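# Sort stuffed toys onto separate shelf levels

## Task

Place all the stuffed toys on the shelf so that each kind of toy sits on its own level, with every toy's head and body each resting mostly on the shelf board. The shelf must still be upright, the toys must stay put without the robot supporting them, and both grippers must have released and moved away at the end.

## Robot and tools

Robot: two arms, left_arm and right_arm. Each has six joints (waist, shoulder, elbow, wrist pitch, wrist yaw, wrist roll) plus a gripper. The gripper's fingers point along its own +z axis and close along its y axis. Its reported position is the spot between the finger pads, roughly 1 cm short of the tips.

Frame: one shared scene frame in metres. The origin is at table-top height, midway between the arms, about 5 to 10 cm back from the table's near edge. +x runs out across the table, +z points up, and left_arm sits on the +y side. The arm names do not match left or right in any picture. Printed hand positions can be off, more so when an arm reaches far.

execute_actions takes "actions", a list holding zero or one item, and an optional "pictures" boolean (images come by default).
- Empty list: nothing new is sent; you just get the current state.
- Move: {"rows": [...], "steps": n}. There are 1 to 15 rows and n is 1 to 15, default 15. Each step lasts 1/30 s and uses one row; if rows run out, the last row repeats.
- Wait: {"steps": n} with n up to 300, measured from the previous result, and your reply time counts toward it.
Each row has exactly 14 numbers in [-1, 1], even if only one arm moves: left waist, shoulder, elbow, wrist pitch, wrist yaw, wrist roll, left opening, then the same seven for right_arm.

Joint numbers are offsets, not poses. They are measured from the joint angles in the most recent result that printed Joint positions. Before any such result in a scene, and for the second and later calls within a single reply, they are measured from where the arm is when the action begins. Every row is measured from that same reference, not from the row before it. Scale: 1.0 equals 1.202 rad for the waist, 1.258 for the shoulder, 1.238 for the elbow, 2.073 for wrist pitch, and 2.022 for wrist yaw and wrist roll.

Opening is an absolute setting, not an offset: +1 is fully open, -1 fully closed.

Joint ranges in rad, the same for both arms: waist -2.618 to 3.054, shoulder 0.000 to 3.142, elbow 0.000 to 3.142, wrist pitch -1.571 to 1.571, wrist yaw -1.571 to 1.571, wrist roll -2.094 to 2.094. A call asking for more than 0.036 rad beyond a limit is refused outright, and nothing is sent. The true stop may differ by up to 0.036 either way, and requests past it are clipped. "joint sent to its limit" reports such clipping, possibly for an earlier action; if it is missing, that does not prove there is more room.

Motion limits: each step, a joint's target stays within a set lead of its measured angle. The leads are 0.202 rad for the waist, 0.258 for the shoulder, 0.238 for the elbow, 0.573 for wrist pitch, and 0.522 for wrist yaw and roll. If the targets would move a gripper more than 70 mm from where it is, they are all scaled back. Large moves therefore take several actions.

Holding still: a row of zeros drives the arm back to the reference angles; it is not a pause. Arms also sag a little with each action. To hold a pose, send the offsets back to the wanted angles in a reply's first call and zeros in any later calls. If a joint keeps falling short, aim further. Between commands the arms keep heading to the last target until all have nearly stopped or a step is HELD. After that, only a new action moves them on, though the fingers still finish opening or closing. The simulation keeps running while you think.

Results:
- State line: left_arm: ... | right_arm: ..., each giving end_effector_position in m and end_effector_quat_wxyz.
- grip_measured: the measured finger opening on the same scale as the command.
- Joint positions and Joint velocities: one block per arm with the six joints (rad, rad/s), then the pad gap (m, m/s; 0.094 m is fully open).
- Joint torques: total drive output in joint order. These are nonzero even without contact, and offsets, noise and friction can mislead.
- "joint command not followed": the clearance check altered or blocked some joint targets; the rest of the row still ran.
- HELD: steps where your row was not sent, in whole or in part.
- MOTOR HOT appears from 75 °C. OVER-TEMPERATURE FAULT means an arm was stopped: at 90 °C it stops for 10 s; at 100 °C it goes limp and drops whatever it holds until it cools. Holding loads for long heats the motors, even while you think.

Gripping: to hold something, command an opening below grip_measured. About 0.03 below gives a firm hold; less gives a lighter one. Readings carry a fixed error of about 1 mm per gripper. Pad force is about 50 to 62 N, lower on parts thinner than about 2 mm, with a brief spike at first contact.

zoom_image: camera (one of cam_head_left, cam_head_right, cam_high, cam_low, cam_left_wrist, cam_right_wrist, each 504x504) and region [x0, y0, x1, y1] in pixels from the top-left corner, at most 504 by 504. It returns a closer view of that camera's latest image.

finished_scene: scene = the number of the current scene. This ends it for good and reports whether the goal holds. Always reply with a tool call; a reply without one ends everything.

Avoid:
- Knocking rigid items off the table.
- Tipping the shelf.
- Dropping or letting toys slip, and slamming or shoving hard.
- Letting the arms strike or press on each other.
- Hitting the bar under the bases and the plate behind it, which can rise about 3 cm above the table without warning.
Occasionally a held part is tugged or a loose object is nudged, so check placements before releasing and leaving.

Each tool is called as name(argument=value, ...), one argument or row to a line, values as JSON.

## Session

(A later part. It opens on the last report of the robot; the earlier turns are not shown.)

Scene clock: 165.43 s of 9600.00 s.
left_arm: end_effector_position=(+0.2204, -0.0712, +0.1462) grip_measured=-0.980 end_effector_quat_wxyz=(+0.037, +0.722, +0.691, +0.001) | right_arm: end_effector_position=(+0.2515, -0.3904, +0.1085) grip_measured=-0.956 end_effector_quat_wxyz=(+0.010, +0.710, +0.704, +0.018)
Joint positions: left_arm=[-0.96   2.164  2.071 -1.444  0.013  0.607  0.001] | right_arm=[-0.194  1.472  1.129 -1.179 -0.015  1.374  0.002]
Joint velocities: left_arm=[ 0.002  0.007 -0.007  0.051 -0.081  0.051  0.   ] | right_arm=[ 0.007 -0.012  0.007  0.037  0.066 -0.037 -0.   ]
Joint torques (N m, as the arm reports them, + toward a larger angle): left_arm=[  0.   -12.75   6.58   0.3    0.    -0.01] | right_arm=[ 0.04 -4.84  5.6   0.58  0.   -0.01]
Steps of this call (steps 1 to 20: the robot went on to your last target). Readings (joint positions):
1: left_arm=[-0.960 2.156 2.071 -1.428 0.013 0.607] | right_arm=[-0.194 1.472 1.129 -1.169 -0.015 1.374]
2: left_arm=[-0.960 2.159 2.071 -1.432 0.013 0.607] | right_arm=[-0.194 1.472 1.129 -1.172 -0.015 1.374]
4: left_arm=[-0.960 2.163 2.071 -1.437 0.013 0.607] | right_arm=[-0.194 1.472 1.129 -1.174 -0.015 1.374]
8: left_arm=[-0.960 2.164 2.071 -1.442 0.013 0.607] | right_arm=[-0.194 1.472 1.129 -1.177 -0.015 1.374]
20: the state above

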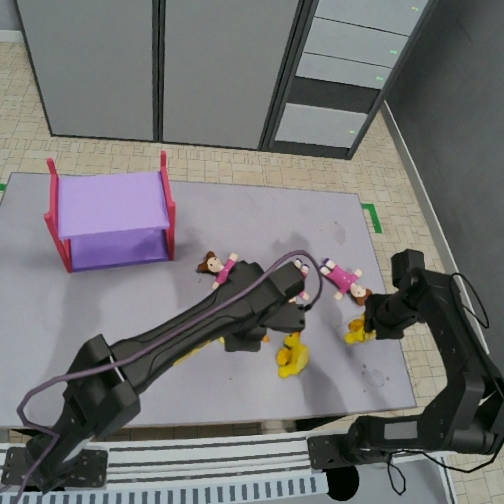

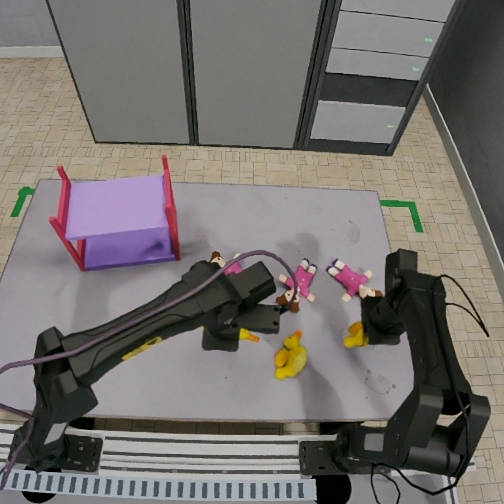

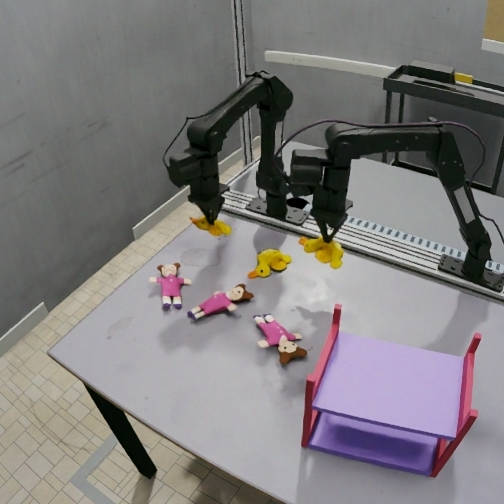

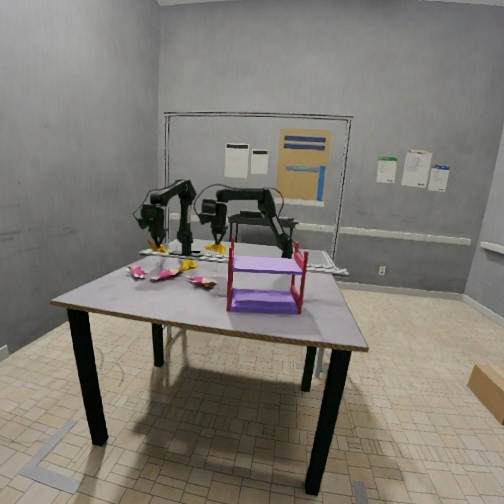

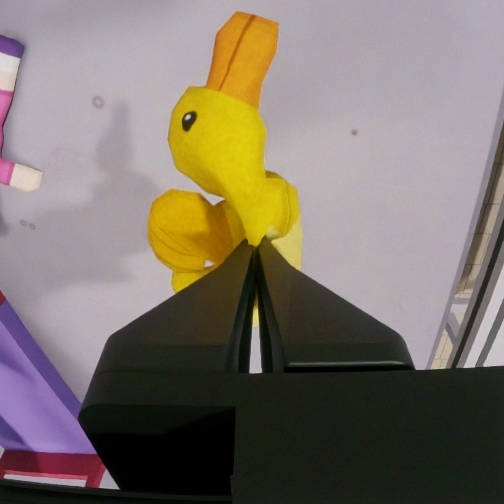

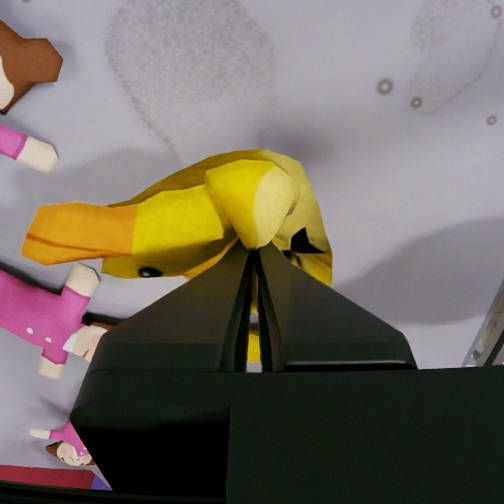

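execute_actions(
  actions=[
    {"rows": [[0.524, -0.830, -1.0, 0.677, 0, 0.476, -1, 0.876, 0.428, 0.389, 0.016, 0, 0, -1]], "steps": 15},
  ],
  pictures=false,
)

execute_actions(
  actions=[
    {"steps": 40},
  ],
  pictures=false,
)

Scene clock: 198.07 s of 9600.00 s.
left_arm: end_effector_position=(+0.3873, +0.0901, +0.2516) grip_measured=-0.980 end_effector_quat_wxyz=(+0.394, +0.716, +0.547, +0.185) | right_arm: end_effector_position=(+0.3277, -0.1425, +0.0544) grip_measured=-0.956 end_effector_quat_wxyz=(-0.009, +0.407, +0.913, +0.003)
Joint positions: left_arm=[-0.416  1.519  1.311 -0.51   0.015  1.364  0.001] | right_arm=[ 0.548  2.033  1.578 -1.113 -0.006  1.376  0.002]
Joint velocities: left_arm=[ 1.16  -1.634 -1.8    2.278 -0.081  0.974  0.001] | right_arm=[ 1.746 -0.012 -0.002 -0.037  0.022 -0.007 -0.   ]
Joint torques (N m, as the arm reports them, + toward a larger angle): left_arm=[ -1.25 -10.79   5.99   1.32   0.14   0.02] | right_arm=[  0.64 -10.91   7.82   0.36  -0.05  -0.04]
From where the robot then was, a joint's target lay farther than a number of 1.0 reaches, so one or more steps of this call were cut to that.
Steps of this call (steps 1 to 15: the robot went on to your last target; steps 16 to 90: nothing new was sent; then 29.13 s passed at rest; steps 91 to 105: all 15 steps of this action). Readings (joint positions):
91: left_arm=[-0.951 2.145 2.040 -1.402 0.016 0.651] | right_arm=[-0.178 1.495 1.155 -1.198 -0.007 1.375]
92: left_arm=[-0.937 2.110 1.980 -1.331 0.021 0.712] | right_arm=[-0.139 1.546 1.212 -1.221 -0.001 1.376]
94: left_arm=[-0.882 2.032 1.871 -1.208 0.023 0.831] | right_arm=[-0.044 1.668 1.331 -1.200 -0.002 1.376]
98: left_arm=[-0.725 1.857 1.667 -0.961 0.022 1.067] | right_arm=[0.141 1.902 1.532 -1.149 -0.002 1.376]
105: the state above

Scene clock: 199.40 s of 9600.00 s.
left_arm: end_effector_position=(+0.3513, +0.1516, +0.2777) grip_measured=-0.980 end_effector_quat_wxyz=(+0.484, +0.668, +0.458, +0.330) | right_arm: end_effector_position=(+0.2497, -0.0498, +0.0592) grip_measured=-0.956 end_effector_quat_wxyz=(-0.020, +0.263, +0.965, +0.009)
Joint positions: left_arm=[-0.321  1.119  0.833 -0.08   0.002  1.569  0.001] | right_arm=[ 0.854  2.033  1.591 -1.128 -0.03   1.376  0.002]
Joint velocities: left_arm=[ 0.012 -0.007  0.002 -0.037  0.051 -0.037 -0.   ] | right_arm=[ 0.007  0.002  0.002 -0.022 -0.051 -0.007 -0.001]
Joint torques (N m, as the arm reports them, + toward a larger angle): left_arm=[-0.63 -3.61  6.76  2.1   0.11  0.01] | right_arm=[  0.43 -11.12   7.13   0.48   0.12  -0.03]
Steps of this call (steps 1 to 40: the robot went on to your last target). Readings (joint positions):
1: left_arm=[-0.378 1.457 1.243 -0.431 0.012 1.398] | right_arm=[0.611 2.033 1.580 -1.113 -0.007 1.376]
2: left_arm=[-0.347 1.383 1.165 -0.352 0.007 1.430] | right_arm=[0.673 2.033 1.583 -1.113 -0.008 1.376]
4: left_arm=[-0.316 1.217 1.004 -0.238 -0.002 1.480] | right_arm=[0.794 2.033 1.588 -1.113 -0.012 1.376]
8: left_arm=[-0.321 1.095 0.859 -0.143 0.002 1.533] | right_arm=[0.905 2.033 1.591 -1.117 -0.037 1.376]
40: the state above

execute_actions(
  actions=[
    {"rows": [[0, 0, -0.188, 0.024, 0, 0, -1, 0, -0.016, 0.016, 0, 0, 0, 1]], "steps": 15},
  ],
  pictures=false,
)

execute_actions(
  actions=[
    {"steps": 20},
  ],
)

zoom_image(
  camera="cam_head_left",
  region=[0, 130, 260, 390],
)

Scene clock: 203.77 s of 9600.00 s.
left_arm: end_effector_position=(+0.3197, +0.1638, +0.1545) grip_measured=-0.980 end_effector_quat_wxyz=(+0.394, +0.725, +0.497, +0.269) | right_arm: end_effector_position=(+0.2497, -0.0497, +0.0592) grip_measured=+1.000 end_effector_quat_wxyz=(-0.020, +0.263, +0.965, +0.009)
Joint positions: left_arm=[-0.321  1.132  0.576 -0.069  0.002  1.57   0.001] | right_arm=[ 0.854  2.033  1.591 -1.128 -0.03   1.376  0.094]
Joint velocities: left_arm=[-0.007  0.012 -0.002 -0.022 -0.037  0.022  0.   ] | right_arm=[-0.002 -0.007  0.002 -0.022 -0.022 -0.051  0.   ]
Joint torques (N m, as the arm reports them, + toward a larger angle): left_arm=[-0.05 -4.44  8.31  1.93 -0.03  0.  ] | right_arm=[  0.03 -10.88   7.12   0.69  -0.01  -0.01]
Steps of this call (steps 1 to 15: the robot went on to your last target; steps 16 to 90: nothing new was sent; then 0.87 s passed at rest; steps 91 to 105: all 15 steps of this action). Readings (joint positions):
91: left_arm=[-0.321 1.118 0.812 -0.058 0.002 1.569] | right_arm=[0.854 2.033 1.591 -1.128 -0.030 1.376]
92: left_arm=[-0.321 1.110 0.772 -0.029 0.002 1.569] | right_arm=[0.854 2.033 1.591 -1.128 -0.030 1.376]
94: left_arm=[-0.321 1.109 0.680 -0.018 0.002 1.569] | right_arm=[0.854 2.033 1.591 -1.128 -0.030 1.376]
98: left_arm=[-0.321 1.130 0.579 -0.071 0.002 1.570] | right_arm=[0.854 2.033 1.591 -1.128 -0.030 1.376]
105: the state above

Scene clock: 204.43 s of 9600.00 s.
left_arm: end_effector_position=(+0.3199, +0.1637, +0.1549) grip_measured=-0.980 end_effector_quat_wxyz=(+0.394, +0.725, +0.497, +0.269) | right_arm: end_effector_position=(+0.2497, -0.0497, +0.0592) grip_measured=+1.000 end_effector_quat_wxyz=(-0.020, +0.263, +0.965, +0.009)
Joint positions: left_arm=[-0.321  1.132  0.576 -0.067  0.002  1.57   0.001] | right_arm=[ 0.854  2.033  1.591 -1.128 -0.03   1.376  0.094]
Joint velocities: left_arm=[-0.002  0.012 -0.002  0.022 -0.007  0.007 -0.   ] | right_arm=[ 0.002  0.002 -0.012 -0.007 -0.022  0.037  0.   ]
Joint torques (N m, as the arm reports them, + toward a larger angle): left_arm=[-0.02 -4.48  8.17  1.93  0.   -0.03] | right_arm=[  0.04 -10.91   7.11   0.69  -0.01  -0.01]
Steps of this call (steps 1 to 15: the robot went on to your last target; steps 16 to 20: nothing new was sent). Readings (joint positions):
1: left_arm=[-0.321 1.132 0.576 -0.068 0.002 1.570] | right_arm=[0.854 2.033 1.591 -1.128 -0.030 1.376]
2: left_arm=[-0.321 1.132 0.576 -0.068 0.002 1.570] | right_arm=[0.854 2.033 1.591 -1.128 -0.030 1.376]
4: left_arm=[-0.321 1.132 0.576 -0.068 0.002 1.570] | right_arm=[0.854 2.033 1.591 -1.128 -0.030 1.376]
8: left_arm=[-0.321 1.132 0.576 -0.068 0.002 1.570] | right_arm=[0.854 2.033 1.591 -1.128 -0.030 1.376]
20: the state above
All arms were judged still, so your last target was given up. Only a new action makes them travel on or press farther. Fingers that are still opening or closing keep moving.

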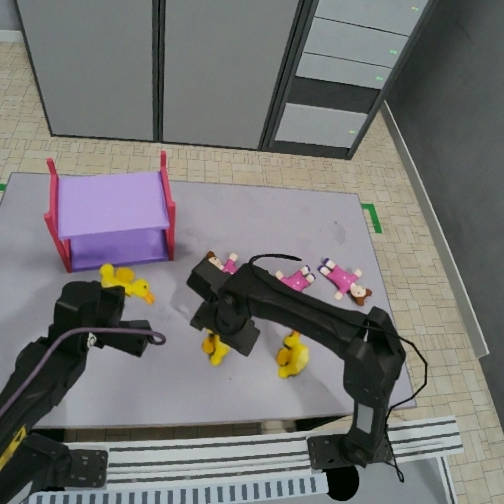

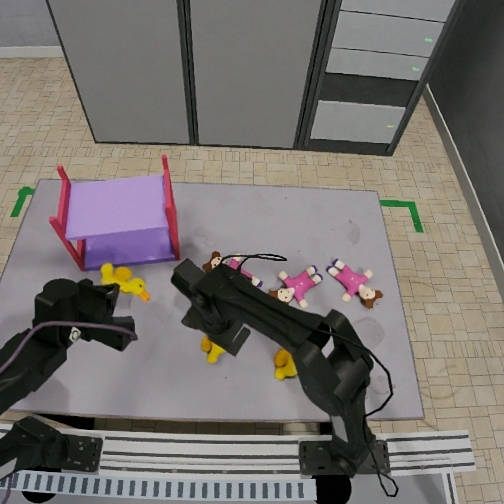

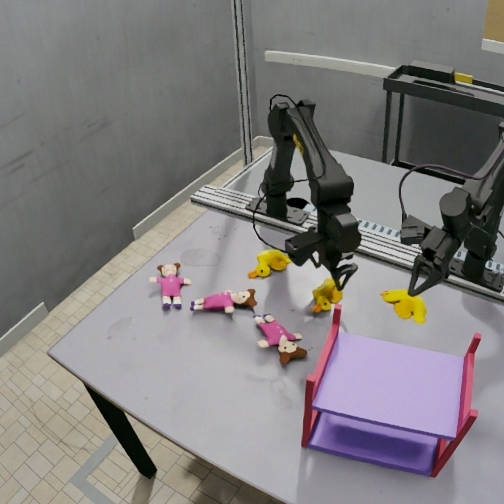

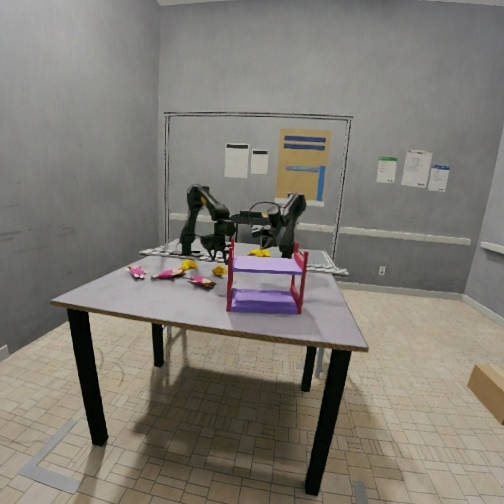

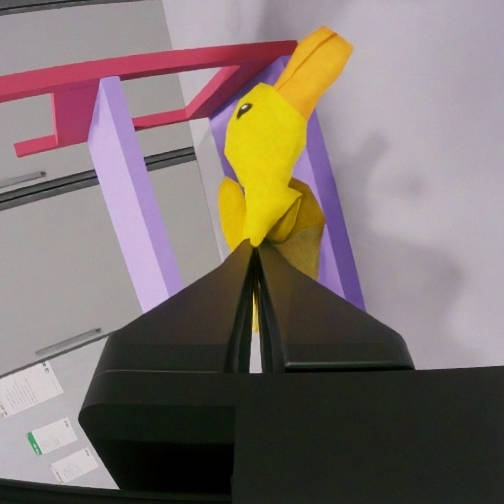

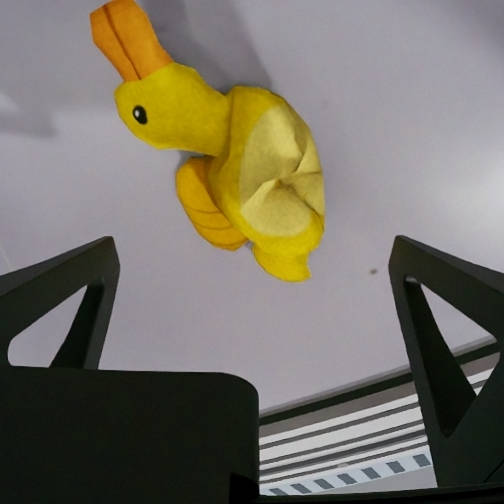

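Region (0, 130, 260, 390) of cam_head_left's 504x504 image, scaled by 1.938, with more detail than that image has.

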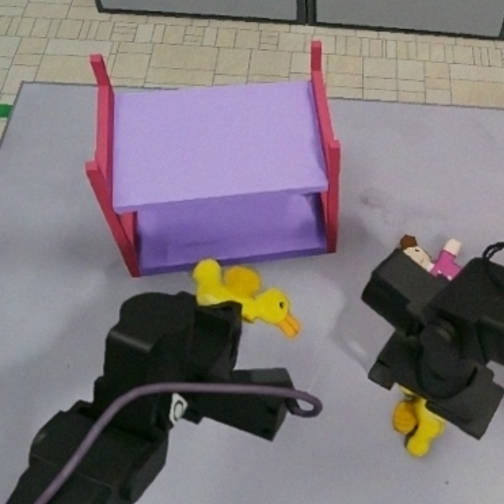

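execute_actions(
  actions=[
    {"rows": [[0.200, 0.404, -0.061, 0.389, 0, 0, -1, 0, -0.448, -0.374, -0.033, 0.015, 0, 1],[0.200, 0.404, -0.061, 0.389, 0, 0, -1, 0, -0.448, -0.374, -0.033, 0.015, 0, 1],[0.200, 0.404, -0.061, 0.389, 0, 0, -1, 0, -0.448, -0.374, -0.033, 0.015, 0, 1],[0.200, 0.404, -0.061, 0.389, 0, 0, -1, 0, -0.448, -0.374, -0.033, 0.015, 0, 1],[0.200, 0.404, -0.061, 0.389, 0, 0, -1, 0, -0.448, -0.374, -0.033, 0.015, 0, 1],[0.200, 0.404, -0.061, 0.389, 0, 0, -1, 0, -0.448, -0.374, -0.033, 0.015, 0, 1],[0.200, 0.404, -0.061, 0.389, 0, 0, -1, -0.353, -0.448, -0.374, -0.033, 0.015, -0.468, 1]], "steps": 15},
  ],
  pictures=false,
)

execute_actions(
  actions=[
    {"steps": 35},
  ],
)

Scene clock: 230.33 s of 9600.00 s.
left_arm: end_effector_position=(+0.4033, +0.2413, +0.0761) grip_measured=-0.980 end_effector_quat_wxyz=(+0.390, +0.636, +0.571, +0.343) | right_arm: end_effector_position=(+0.2326, -0.2395, +0.1113) grip_measured=+1.000 end_effector_quat_wxyz=(+0.012, +0.114, +0.993, +0.014)
Joint positions: left_arm=[-0.072  1.664  0.486  0.653 -0.007  1.571  0.001] | right_arm=[ 0.418  1.47   1.134 -1.193 -0.002  0.635  0.094]
Joint velocities: left_arm=[-0.007 -0.051 -0.012  0.418  0.022 -0.081 -0.   ] | right_arm=[-0.032 -0.007 -0.002 -0.066  0.037 -1.399  0.   ]
Joint torques (N m, as the arm reports them, + toward a larger angle): left_arm=[-0.65 -8.59  5.79  1.79  0.04 -0.01] | right_arm=[ 1.23 -4.66  5.12  0.74 -0.02 -0.08]
Steps of this call (steps 1 to 90: nothing new was sent; then 22.40 s passed at rest; steps 91 to 105: all 15 steps of this action). Readings (joint positions):
91: left_arm=[-0.302 1.154 0.565 -0.012 0.015 1.570] | right_arm=[0.854 2.007 1.554 -1.102 -0.029 1.375]
92: left_arm=[-0.256 1.212 0.557 0.094 0.025 1.570] | right_arm=[0.854 1.954 1.478 -1.087 -0.028 1.375]
94: left_arm=[-0.148 1.377 0.547 0.310 0.018 1.570] | right_arm=[0.854 1.821 1.328 -1.115 -0.027 1.375]
98: left_arm=[-0.070 1.647 0.519 0.542 -0.007 1.570] | right_arm=[0.783 1.541 1.137 -1.192 -0.039 1.209]
105: the state above

Scene clock: 231.50 s of 9600.00 s.
left_arm: end_effector_position=(+0.4086, +0.2408, +0.0876) grip_measured=-0.980 end_effector_quat_wxyz=(+0.405, +0.626, +0.562, +0.357) | right_arm: end_effector_position=(+0.2322, -0.2385, +0.1113) grip_measured=+1.000 end_effector_quat_wxyz=(+0.013, +0.012, +1.000, +0.013)
Joint positions: left_arm=[-0.072  1.662  0.486  0.7   -0.007  1.571  0.001] | right_arm=[ 0.422  1.47   1.134 -1.193 -0.002  0.436  0.094]
Joint velocities: left_arm=[-0.002 -0.002 -0.007  0.037 -0.037  0.007  0.001] | right_arm=[-0.007 -0.022 -0.012  0.007 -0.007  0.022  0.   ]
Joint torques (N m, as the arm reports them, + toward a larger angle): left_arm=[-0.81 -8.68  5.72  2.02  0.1  -0.01] | right_arm=[ 0.67 -4.66  5.14  0.75  0.03 -0.07]
Steps of this call (steps 1 to 30: the robot went on to your last target; steps 31 to 35: nothing new was sent). Readings (joint positions):
1: left_arm=[-0.072 1.663 0.486 0.665 -0.007 1.571] | right_arm=[0.419 1.470 1.134 -1.193 -0.002 0.595]
2: left_arm=[-0.072 1.662 0.486 0.674 -0.007 1.571] | right_arm=[0.421 1.470 1.134 -1.193 -0.002 0.563]
4: left_arm=[-0.072 1.662 0.486 0.686 -0.007 1.571] | right_arm=[0.422 1.470 1.134 -1.193 -0.002 0.517]
8: left_arm=[-0.072 1.662 0.486 0.695 -0.007 1.571] | right_arm=[0.422 1.470 1.134 -1.193 -0.002 0.469]
35: the state above
All arms were judged still, so your last target was given up. Only a new action makes them travel on or press farther. Fingers that are still opening or closing keep moving.

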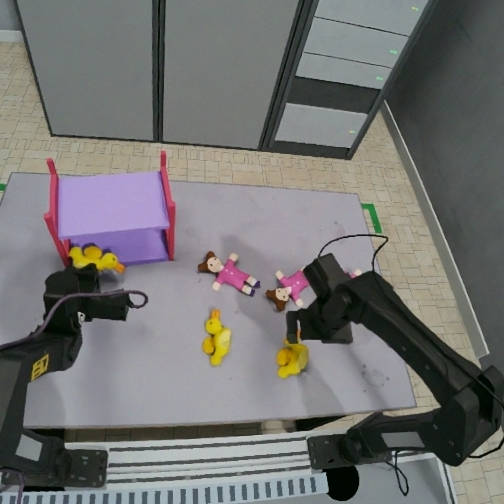

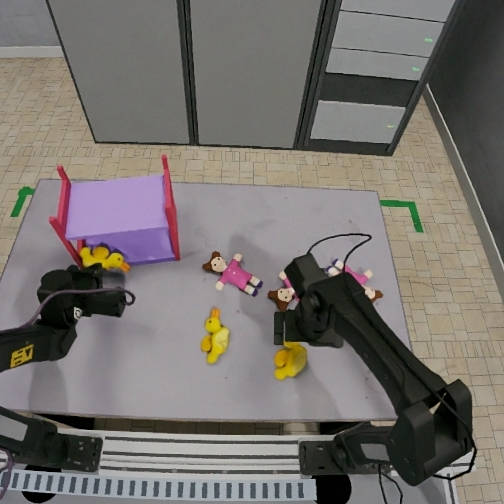

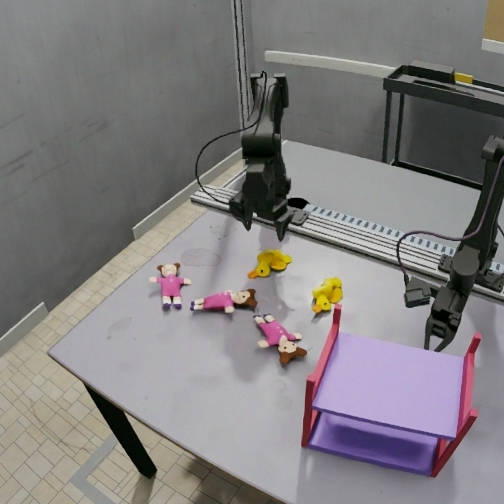

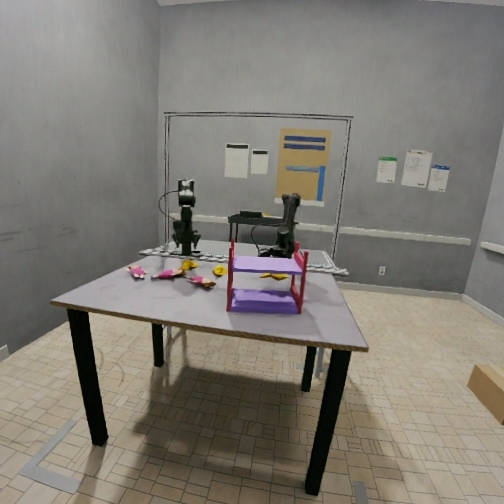

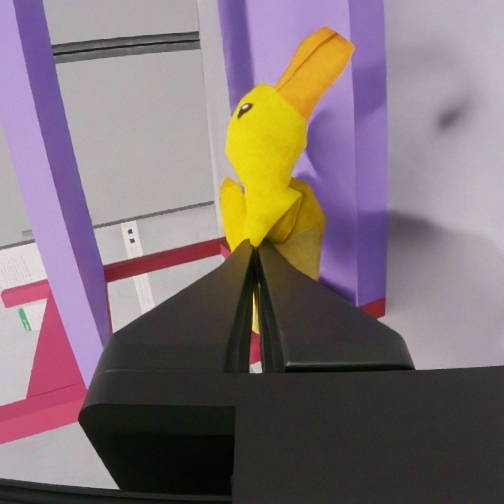

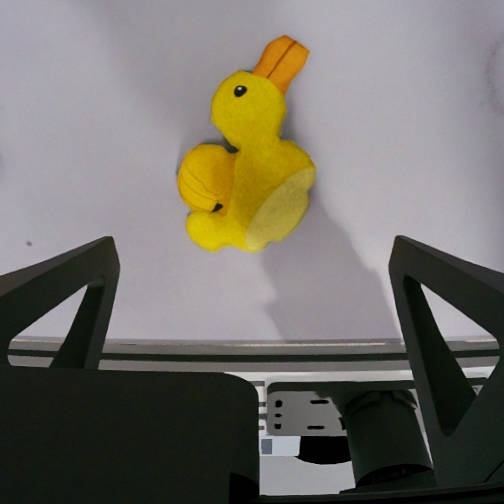

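execute_actions(
  actions=[
    {"rows": [[-0.069, 0.328, 0.326, 0.096, 0, 0, -1, 0.008, 0.065, -0.189, 0.142, 0, 0, 1]], "steps": 15},
  ],
  pictures=false,
)

execute_actions(
  actions=[
    {"steps": 30},
  ],
)

Scene clock: 246.90 s of 9600.00 s.
left_arm: end_effector_position=(+0.5071, +0.1869, +0.0707) grip_measured=-0.980 end_effector_quat_wxyz=(+0.447, +0.628, +0.520, +0.367) | right_arm: end_effector_position=(+0.2160, -0.2446, +0.0284) grip_measured=+1.000 end_effector_quat_wxyz=(-0.023, +0.012, +1.000, -0.003)
Joint positions: left_arm=[-0.154  2.094  0.856  0.854 -0.012  1.571  0.001] | right_arm=[ 0.422  1.57   0.885 -0.923 -0.002  0.436  0.094]
Joint velocities: left_arm=[-0.022  0.007  0.007  0.11  -0.051  0.037 -0.001] | right_arm=[-0.017  0.007 -0.007  0.081 -0.007  0.007  0.   ]
Joint torques (N m, as the arm reports them, + toward a larger angle): left_arm=[ -0.25 -12.36   6.88   2.03   0.04   0.  ] | right_arm=[ 0.84 -6.38  6.38  0.74  0.01 -0.01]
Steps of this call (steps 1 to 90: nothing new was sent; then 11.90 s passed at rest; steps 91 to 105: all 15 steps of this action). Readings (joint positions):
91: left_arm=[-0.078 1.687 0.503 0.713 -0.010 1.571] | right_arm=[0.422 1.470 1.107 -1.155 -0.002 0.436]
92: left_arm=[-0.091 1.754 0.556 0.738 -0.013 1.571] | right_arm=[0.422 1.472 1.054 -1.088 -0.002 0.436]
94: left_arm=[-0.123 1.922 0.700 0.786 -0.013 1.571] | right_arm=[0.422 1.516 0.953 -1.016 -0.002 0.436]
98: left_arm=[-0.153 2.093 0.856 0.829 -0.012 1.571] | right_arm=[0.422 1.570 0.885 -0.976 -0.002 0.436]
105: the state above

Scene clock: 247.90 s of 9600.00 s.
left_arm: end_effector_position=(+0.5076, +0.1868, +0.0723) grip_measured=-0.980 end_effector_quat_wxyz=(+0.449, +0.627, +0.519, +0.369) | right_arm: end_effector_position=(+0.2185, -0.2435, +0.0283) grip_measured=+1.000 end_effector_quat_wxyz=(-0.018, +0.012, +1.000, -0.001)
Joint positions: left_arm=[-0.154  2.094  0.856  0.86  -0.012  1.571  0.001] | right_arm=[ 0.422  1.57   0.885 -0.912 -0.002  0.436  0.094]
Joint velocities: left_arm=[-0.002  0.002 -0.002  0.051  0.051  0.007  0.001] | right_arm=[-0.007  0.007 -0.002 -0.007 -0.066 -0.007  0.   ]
Joint torques (N m, as the arm reports them, + toward a larger angle): left_arm=[ -0.09 -12.5    6.9    2.08   0.04   0.01] | right_arm=[ 0.84 -6.44  6.37  0.8   0.01 -0.01]
Steps of this call (steps 1 to 30: the robot went on to your last target). Readings (joint positions):
1: left_arm=[-0.154 2.094 0.856 0.855 -0.012 1.571] | right_arm=[0.422 1.570 0.885 -0.920 -0.002 0.436]
2: left_arm=[-0.154 2.094 0.856 0.857 -0.012 1.571] | right_arm=[0.422 1.570 0.885 -0.918 -0.002 0.436]
4: left_arm=[-0.154 2.094 0.856 0.858 -0.012 1.571] | right_arm=[0.422 1.570 0.885 -0.916 -0.002 0.436]
8: left_arm=[-0.154 2.094 0.856 0.860 -0.012 1.571] | right_arm=[0.422 1.570 0.885 -0.913 -0.002 0.436]
30: the state above
All arms were judged still, so your last target was given up. Only a new action makes them travel on or press farther. Fingers that are still opening or closing keep moving.

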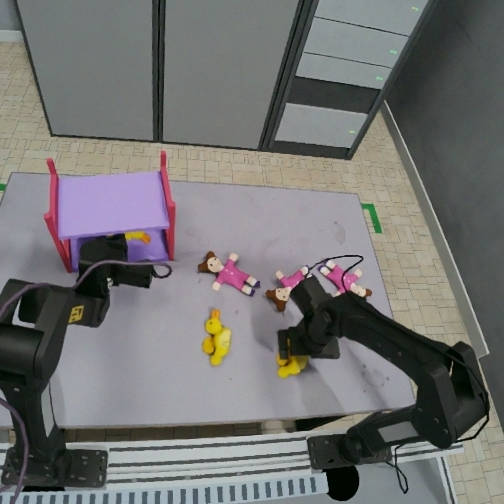

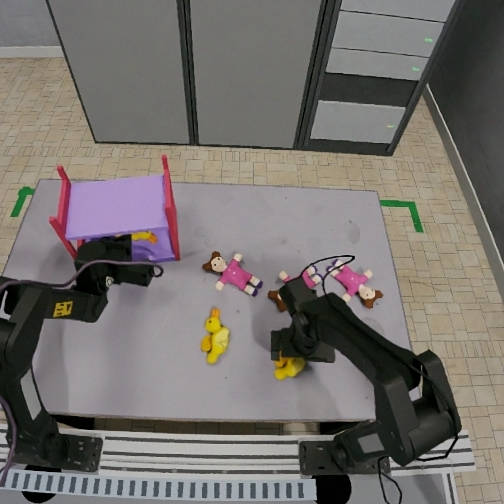

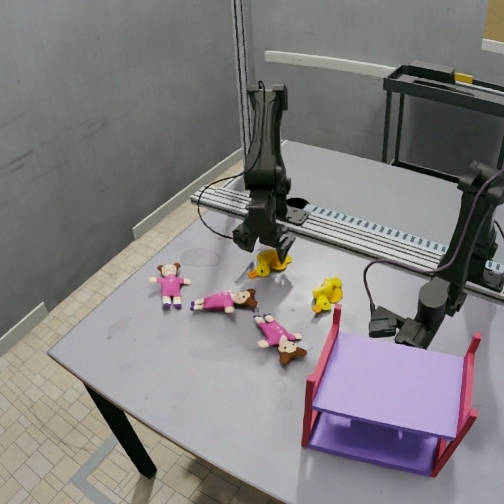

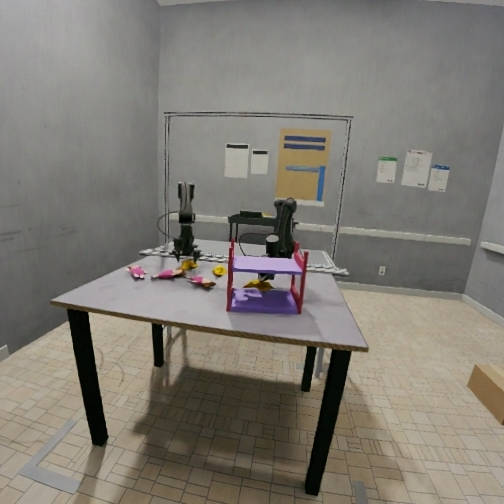

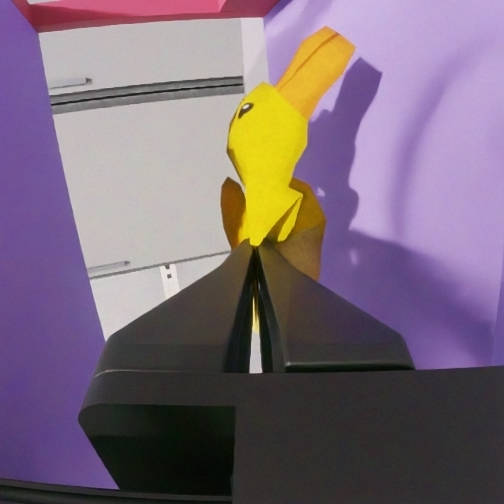

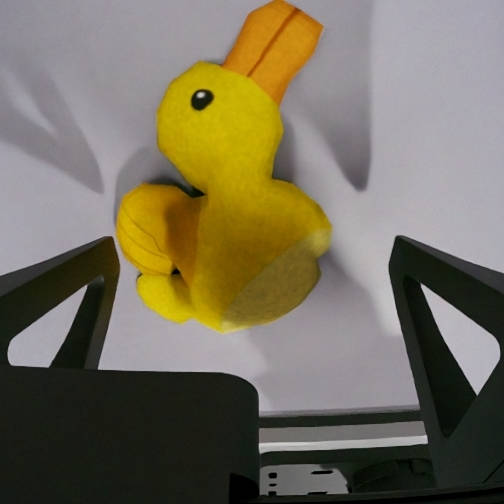

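execute_actions(
  actions=[
    {"rows": [[0, -0.014, 0.025, 0.015, 0, 0, -0.2, 0, -0.012, 0.012, 0.005, 0, 0, -1]], "steps": 15},
  ],
  pictures=false,
)

execute_actions(
  actions=[
    {"steps": 15},
  ],
)

Scene clock: 252.87 s of 9600.00 s.
left_arm: end_effector_position=(+0.5080, +0.1867, +0.0734) grip_measured=-0.202 end_effector_quat_wxyz=(+0.451, +0.626, +0.518, +0.370) | right_arm: end_effector_position=(+0.2185, -0.2435, +0.0283) grip_measured=-0.954 end_effector_quat_wxyz=(-0.018, +0.012, +1.000, -0.001)
Joint positions: left_arm=[-0.154  2.094  0.856  0.865 -0.012  1.571  0.038] | right_arm=[ 0.422  1.57   0.885 -0.912 -0.002  0.436  0.002]
Joint velocities: left_arm=[-0.002  0.002 -0.007 -0.007 -0.081  0.007 -0.002] | right_arm=[ 0.017  0.002  0.002 -0.037  0.007 -0.022 -0.   ]
Joint torques (N m, as the arm reports them, + toward a larger angle): left_arm=[ -0.04 -12.19   6.85   1.98  -0.01  -0.01] | right_arm=[ 0.04 -6.21  6.31  0.76  0.   -0.01]
Steps of this call (steps 1 to 90: nothing new was sent; then 1.47 s passed at rest; steps 91 to 105: all 15 steps of this action). Readings (joint positions):
91: left_arm=[-0.154 2.094 0.856 0.860 -0.012 1.571] | right_arm=[0.422 1.570 0.885 -0.912 -0.002 0.436]
92: left_arm=[-0.154 2.094 0.856 0.861 -0.012 1.571] | right_arm=[0.422 1.570 0.885 -0.912 -0.002 0.436]
94: left_arm=[-0.154 2.094 0.856 0.863 -0.012 1.571] | right_arm=[0.422 1.570 0.885 -0.912 -0.002 0.436]
98: left_arm=[-0.154 2.094 0.856 0.865 -0.012 1.571] | right_arm=[0.422 1.570 0.885 -0.912 -0.002 0.436]
105: the state above

Scene clock: 253.37 s of 9600.00 s.
left_arm: end_effector_position=(+0.5080, +0.1867, +0.0734) grip_measured=-0.202 end_effector_quat_wxyz=(+0.451, +0.626, +0.518, +0.370) | right_arm: end_effector_position=(+0.2185, -0.2435, +0.0283) grip_measured=-0.954 end_effector_quat_wxyz=(-0.018, +0.012, +1.000, -0.001)
Joint positions: left_arm=[-0.154  2.094  0.856  0.865 -0.012  1.571  0.038] | right_arm=[ 0.422  1.57   0.885 -0.912 -0.002  0.436  0.002]
Joint velocities: left_arm=[-0.012 -0.002 -0.012  0.007  0.037 -0.066 -0.001] | right_arm=[ 0.002 -0.002 -0.002 -0.007 -0.037  0.022  0.   ]
Joint torques (N m, as the arm reports them, + toward a larger angle): left_arm=[ -0.11 -12.21   6.82   1.93  -0.02   0.  ] | right_arm=[ 0.03 -6.19  6.34  0.77  0.01 -0.01]
Steps of this call (steps 1 to 15: the robot went on to your last target). Readings (joint positions):
1: left_arm=[-0.154 2.094 0.856 0.865 -0.012 1.571] | right_arm=[0.422 1.570 0.885 -0.912 -0.002 0.436]
2: left_arm=[-0.154 2.094 0.856 0.865 -0.012 1.571] | right_arm=[0.422 1.570 0.885 -0.912 -0.002 0.436]
4: left_arm=[-0.154 2.094 0.856 0.865 -0.012 1.571] | right_arm=[0.422 1.570 0.885 -0.912 -0.002 0.436]
8: left_arm=[-0.154 2.094 0.856 0.865 -0.012 1.571] | right_arm=[0.422 1.570 0.885 -0.912 -0.002 0.436]
15: the state above
All arms were judged still, so your last target was given up. Only a new action makes them travel on or press farther. Fingers that are still opening or closing keep moving.

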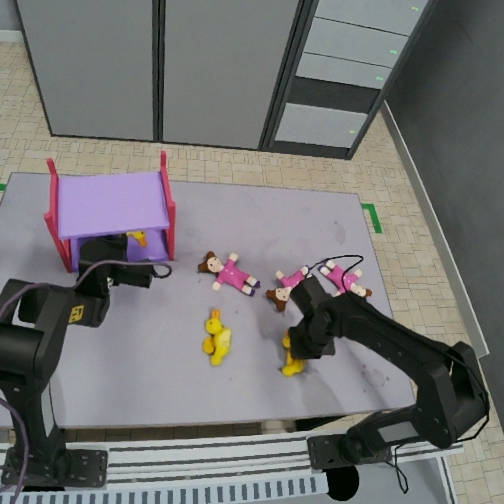

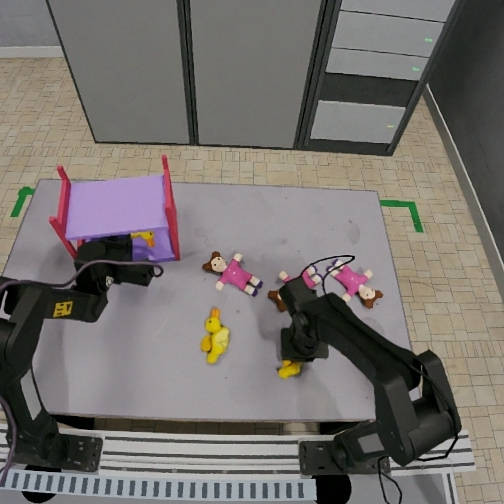

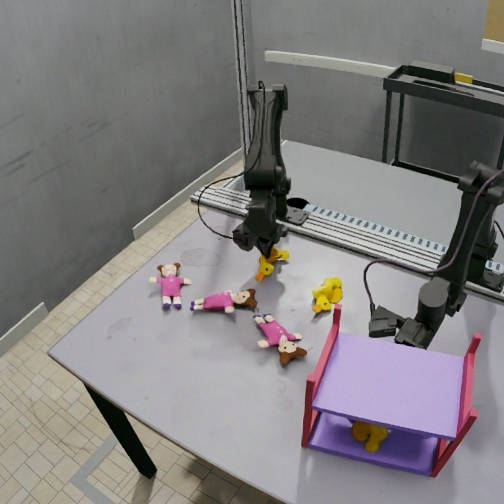

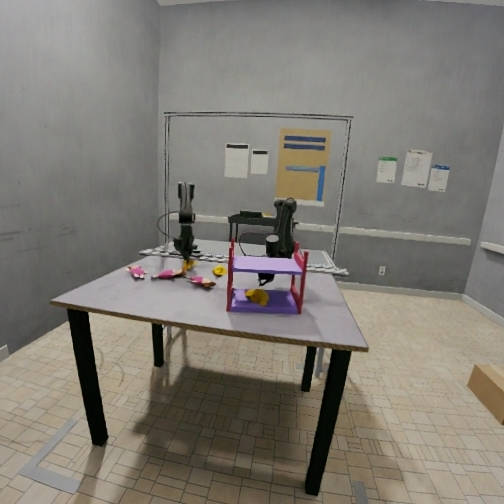

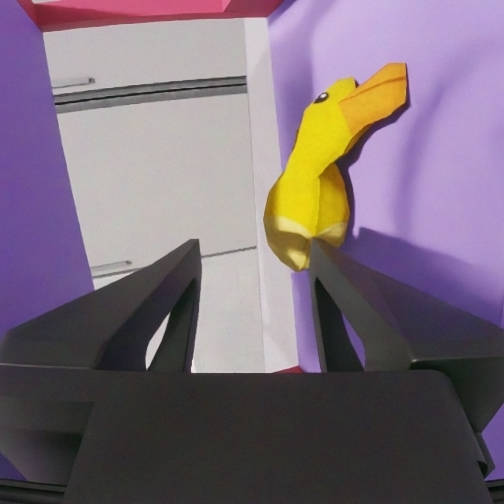

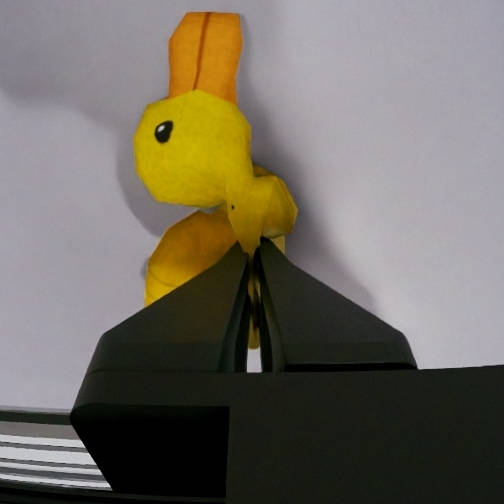

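execute_actions(
  actions=[
    {"rows": [[0, -0.361, -0.288, -0.06, 0, 0, -0.2, 0, -0.079, 0.196, -0.137, 0, 0, -1],[0, -0.361, -0.288, -0.06, 0, 0, -0.2, 0, -0.079, 0.196, -0.137, 0, 0, -1],[0, -0.361, -0.288, -0.06, 0, 0, -0.2, 0, -0.079, 0.196, -0.137, 0, 0, -1],[0, -0.361, -0.288, -0.06, 0, 0, -0.2, 0, -0.079, 0.196, -0.137, 0, 0, -1],[0, -0.361, -0.288, -0.06, 0, 0, -0.2, 0, -0.079, 0.196, -0.137, 0, 0, -1],[0, -0.361, -0.288, -0.06, 0, 0, -0.2, 0, -0.079, 0.196, -0.137, 0, 0, -1],[0, -0.361, -0.288, -0.06, 0, 0, -0.2, 0.458, -0.079, 0.196, -0.137, 0, 0, -1]], "steps": 15},
  ],
  pictures=false,
)

execute_actions(
  actions=[
    {"steps": 25},
  ],
  pictures=false,
)

Scene clock: 266.67 s of 9600.00 s.
left_arm: end_effector_position=(+0.4124, +0.2066, +0.1137) grip_measured=-0.202 end_effector_quat_wxyz=(+0.446, +0.629, +0.521, +0.367) | right_arm: end_effector_position=(+0.1509, -0.1268, +0.1110) grip_measured=-0.954 end_effector_quat_wxyz=(+0.021, -0.252, +0.967, +0.030)
Joint positions: left_arm=[-0.154  1.641  0.497  0.757 -0.012  1.572  0.038] | right_arm=[ 0.958  1.474  1.129 -1.153 -0.006  0.437  0.002]
Joint velocities: left_arm=[ 0.002 -0.012 -0.002  0.022 -0.007  0.051  0.   ] | right_arm=[ 0.891 -0.022 -0.002 -0.168 -0.256 -0.037  0.   ]
Joint torques (N m, as the arm reports them, + toward a larger angle): left_arm=[ 0.02 -6.9   5.06  1.6  -0.02 -0.02] | right_arm=[-3.52 -5.08  5.68  0.61  0.37  0.  ]
Steps of this call (steps 1 to 90: nothing new was sent; then 9.80 s passed at rest; steps 91 to 105: all 15 steps of this action). Readings (joint positions):
91: left_arm=[-0.154 2.067 0.830 0.855 -0.012 1.571] | right_arm=[0.422 1.568 0.910 -0.948 -0.002 0.436]
92: left_arm=[-0.154 1.999 0.755 0.830 -0.012 1.571] | right_arm=[0.422 1.564 0.956 -1.012 -0.002 0.436]
94: left_arm=[-0.154 1.826 0.592 0.792 -0.012 1.571] | right_arm=[0.422 1.532 1.056 -1.074 -0.002 0.436]
98: left_arm=[-0.154 1.647 0.497 0.765 -0.012 1.572] | right_arm=[0.496 1.473 1.129 -1.109 0.020 0.438]
105: the state above

Scene clock: 267.50 s of 9600.00 s.
left_arm: end_effector_position=(+0.4121, +0.2067, +0.1130) grip_measured=-0.202 end_effector_quat_wxyz=(+0.445, +0.630, +0.521, +0.366) | right_arm: end_effector_position=(+0.1411, -0.1295, +0.1107) grip_measured=-0.954 end_effector_quat_wxyz=(+0.006, -0.262, +0.965, +0.023)
Joint positions: left_arm=[-0.154  1.641  0.497  0.754 -0.012  1.572  0.038] | right_arm=[ 0.978  1.474  1.129 -1.185 -0.014  0.437  0.002]
Joint velocities: left_arm=[ 0.007 -0.017 -0.022 -0.037 -0.022 -0.051  0.   ] | right_arm=[-0.007 -0.007 -0.007  0.081  0.022  0.081  0.001]
Joint torques (N m, as the arm reports them, + toward a larger angle): left_arm=[-0.07 -6.76  5.11  1.58 -0.03 -0.01] | right_arm=[-0.43 -5.03  5.61  0.67  0.11 -0.02]
Steps of this call (steps 1 to 25: the robot went on to your last target). Readings (joint positions):
1: left_arm=[-0.154 1.641 0.497 0.756 -0.012 1.572] | right_arm=[0.979 1.474 1.129 -1.158 -0.013 0.437]
2: left_arm=[-0.154 1.641 0.497 0.756 -0.012 1.572] | right_arm=[0.984 1.474 1.129 -1.164 -0.014 0.437]
4: left_arm=[-0.154 1.641 0.497 0.755 -0.012 1.572] | right_arm=[0.981 1.474 1.129 -1.173 -0.014 0.437]
8: left_arm=[-0.154 1.641 0.497 0.754 -0.012 1.572] | right_arm=[0.978 1.474 1.129 -1.181 -0.014 0.437]
25: the state above

execute_actions(
  actions=[
    {"rows": [[0, -0.271, 0, -0.364, 0, -1, 1, 0, 0.084, -0.056, 0.076, 0, 0, -1],[0, -0.271, 0, -0.364, 0, -1, 1, 0, 0.084, -0.056, 0.076, 0, 0, -1],[0, -0.271, 0, -0.364, 0, -1, 1, 0, 0.084, -0.056, 0.076, 0, 0, -1],[0, -0.271, 0, -0.364, 0, -1, 1, 0, 0.084, -0.056, 0.076, 0, 0, -1],[0, -0.271, 0, -0.364, 0, -1, 1, 0, 0.084, -0.056, 0.076, 0, 0, -1],[0, -0.271, 0, -0.364, 0, -1, 1, 0, 0.084, -0.056, 0.076, 0, 0, -1],[0, -0.271, 0, -0.364, 0, -1, 1, 0, 0.084, -0.056, 0.076, 0, 0, -1],[0, -0.271, 0, -0.364, 0, -1, 1, 0, 0.084, -0.056, 0.076, 0, 0, -1],[0, -0.271, 0, -0.364, 0, -1, 1, 0, 0.084, -0.056, 0.076, 0, 0, -1],[0, -0.271, 0, -0.364, 0, -1, 1, 0, 0.084, -0.056, 0.076, 0, 0, -1],[-0.371, -0.271, 0.3, -0.5, 0, -1, 1, 0, 0.084, -0.056, 0.076, 0, 0, -1],[-0.371, -0.271, 0.3, -0.5, 0, -1, 1, 0, 0.084, -0.056, 0.076, 0, 0, 1],[-0.371, -0.1, 0.6, -0.7, 0, -1, 1, 0, 0.084, -0.056, 0.076, 0, 0, 1],[-0.371, 0.0, 0.8, -0.9, 0, -1, 1, 0, 0.084, -0.056, 0.076, 0, 0, 1],[-0.371, 0.206, 1.0, -1.0, 0, -1, 1, 0, 0.084, -0.056, 0.076, 0, 0, 1]], "steps": 15},
  ],
  pictures=false,
)

execute_actions(
  actions=[
    {"steps": 40},
  ],
)

Scene clock: 297.97 s of 9600.00 s.
left_arm: end_effector_position=(+0.3195, +0.1321, +0.0894) grip_measured=+1.000 end_effector_quat_wxyz=(+0.308, +0.292, +0.905, -0.030) | right_arm: end_effector_position=(+0.1452, -0.1224, +0.0649) grip_measured=+0.109 end_effector_quat_wxyz=(-0.014, -0.262, +0.965, +0.007)
Joint positions: left_arm=[-0.42   1.467  0.797 -0.319 -0.029  0.165  0.094] | right_arm=[ 0.978  1.59   1.055 -1.047 -0.014  0.437  0.052]
Joint velocities: left_arm=[-1.717  2.254  2.415 -2.484  0.007 -2.557  0.   ] | right_arm=[ 0.012 -0.007  0.022 -0.022 -0.007  0.037  0.421]
Joint torques (N m, as the arm reports them, + toward a larger angle): left_arm=[-1.12 -3.89  4.81  0.75  0.17  0.03] | right_arm=[ 0.06 -6.3   5.86  0.86  0.   -0.01]
From where the robot then was, a joint's target lay farther than a number of 1.0 reaches, so one or more steps of this call were cut to that.
Steps of this call (steps 1 to 15: the robot went on to your last target; steps 16 to 90: nothing new was sent; then 26.97 s passed at rest; steps 91 to 105: all 15 steps of this action). Readings (joint positions):
91: left_arm=[-0.154 1.611 0.498 0.683 -0.012 1.502] | right_arm=[0.978 1.481 1.122 -1.172 -0.014 0.437]
92: left_arm=[-0.154 1.542 0.493 0.555 -0.012 1.404] | right_arm=[0.978 1.495 1.110 -1.145 -0.014 0.437]
94: left_arm=[-0.154 1.392 0.489 0.348 -0.012 1.213] | right_arm=[0.978 1.544 1.084 -1.101 -0.014 0.437]
98: left_arm=[-0.154 1.293 0.489 0.179 -0.012 0.825] | right_arm=[0.978 1.590 1.055 -1.068 -0.014 0.437]
105: the state above

Scene clock: 299.30 s of 9600.00 s.
left_arm: end_effector_position=(+0.2933, +0.0600, +0.1584) grip_measured=+1.000 end_effector_quat_wxyz=(+0.060, +0.107, +0.992, -0.026) | right_arm: end_effector_position=(+0.1458, -0.1215, +0.0649) grip_measured=+1.000 end_effector_quat_wxyz=(-0.012, -0.262, +0.965, +0.008)
Joint positions: left_arm=[-0.611  1.898  1.722 -1.311 -0.005 -0.443  0.094] | right_arm=[ 0.978  1.59   1.055 -1.042 -0.014  0.437  0.094]
Joint velocities: left_arm=[ 0.002 -0.012  0.002  0.051  0.007  0.022  0.   ] | right_arm=[ 0.012  0.007 -0.012  0.037 -0.037  0.037  0.   ]
Joint torques (N m, as the arm reports them, + toward a larger angle): left_arm=[ 0.83 -9.81  6.52  0.4  -0.08 -0.09] | right_arm=[ 0.05 -6.27  5.8   0.85  0.   -0.01]
Steps of this call (steps 1 to 40: the robot went on to your last target). Readings (joint positions):
1: left_arm=[-0.480 1.548 0.879 -0.409 -0.028 0.072] | right_arm=[0.978 1.590 1.055 -1.046 -0.014 0.437]
2: left_arm=[-0.532 1.634 0.963 -0.506 -0.023 -0.024] | right_arm=[0.978 1.590 1.055 -1.045 -0.014 0.437]
4: left_arm=[-0.599 1.805 1.128 -0.704 -0.011 -0.175] | right_arm=[0.978 1.590 1.055 -1.044 -0.014 0.437]
8: left_arm=[-0.617 1.957 1.379 -1.061 -0.005 -0.332] | right_arm=[0.978 1.590 1.055 -1.042 -0.014 0.437]
40: the state above

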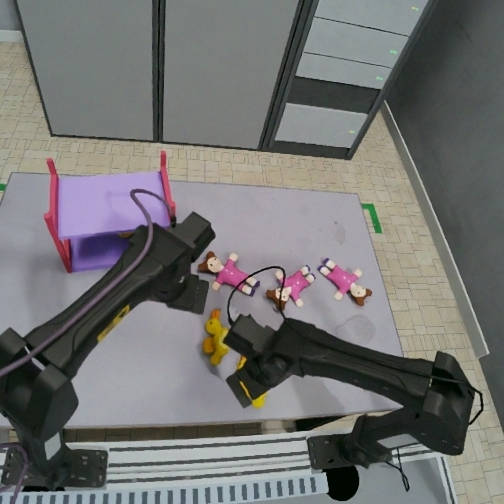

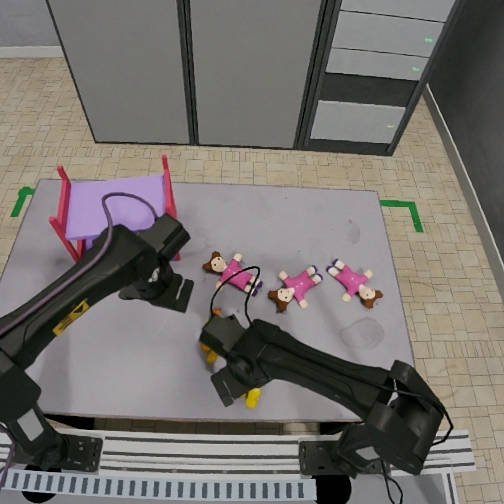

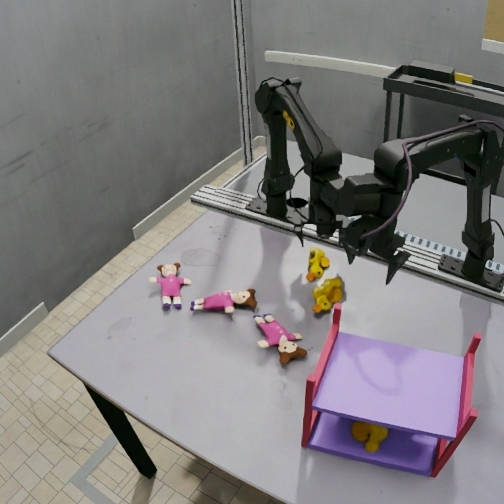

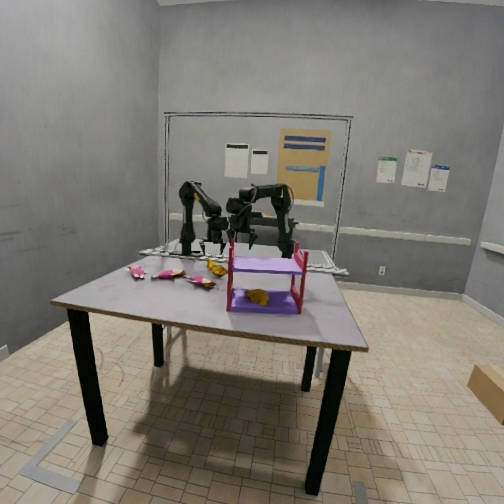

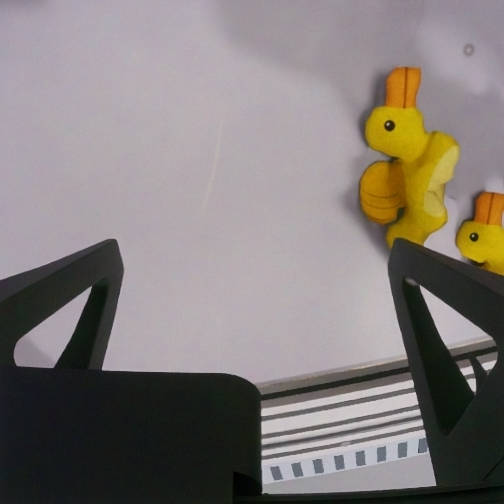

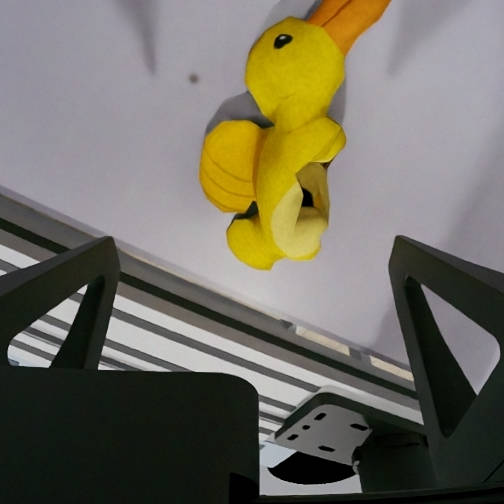

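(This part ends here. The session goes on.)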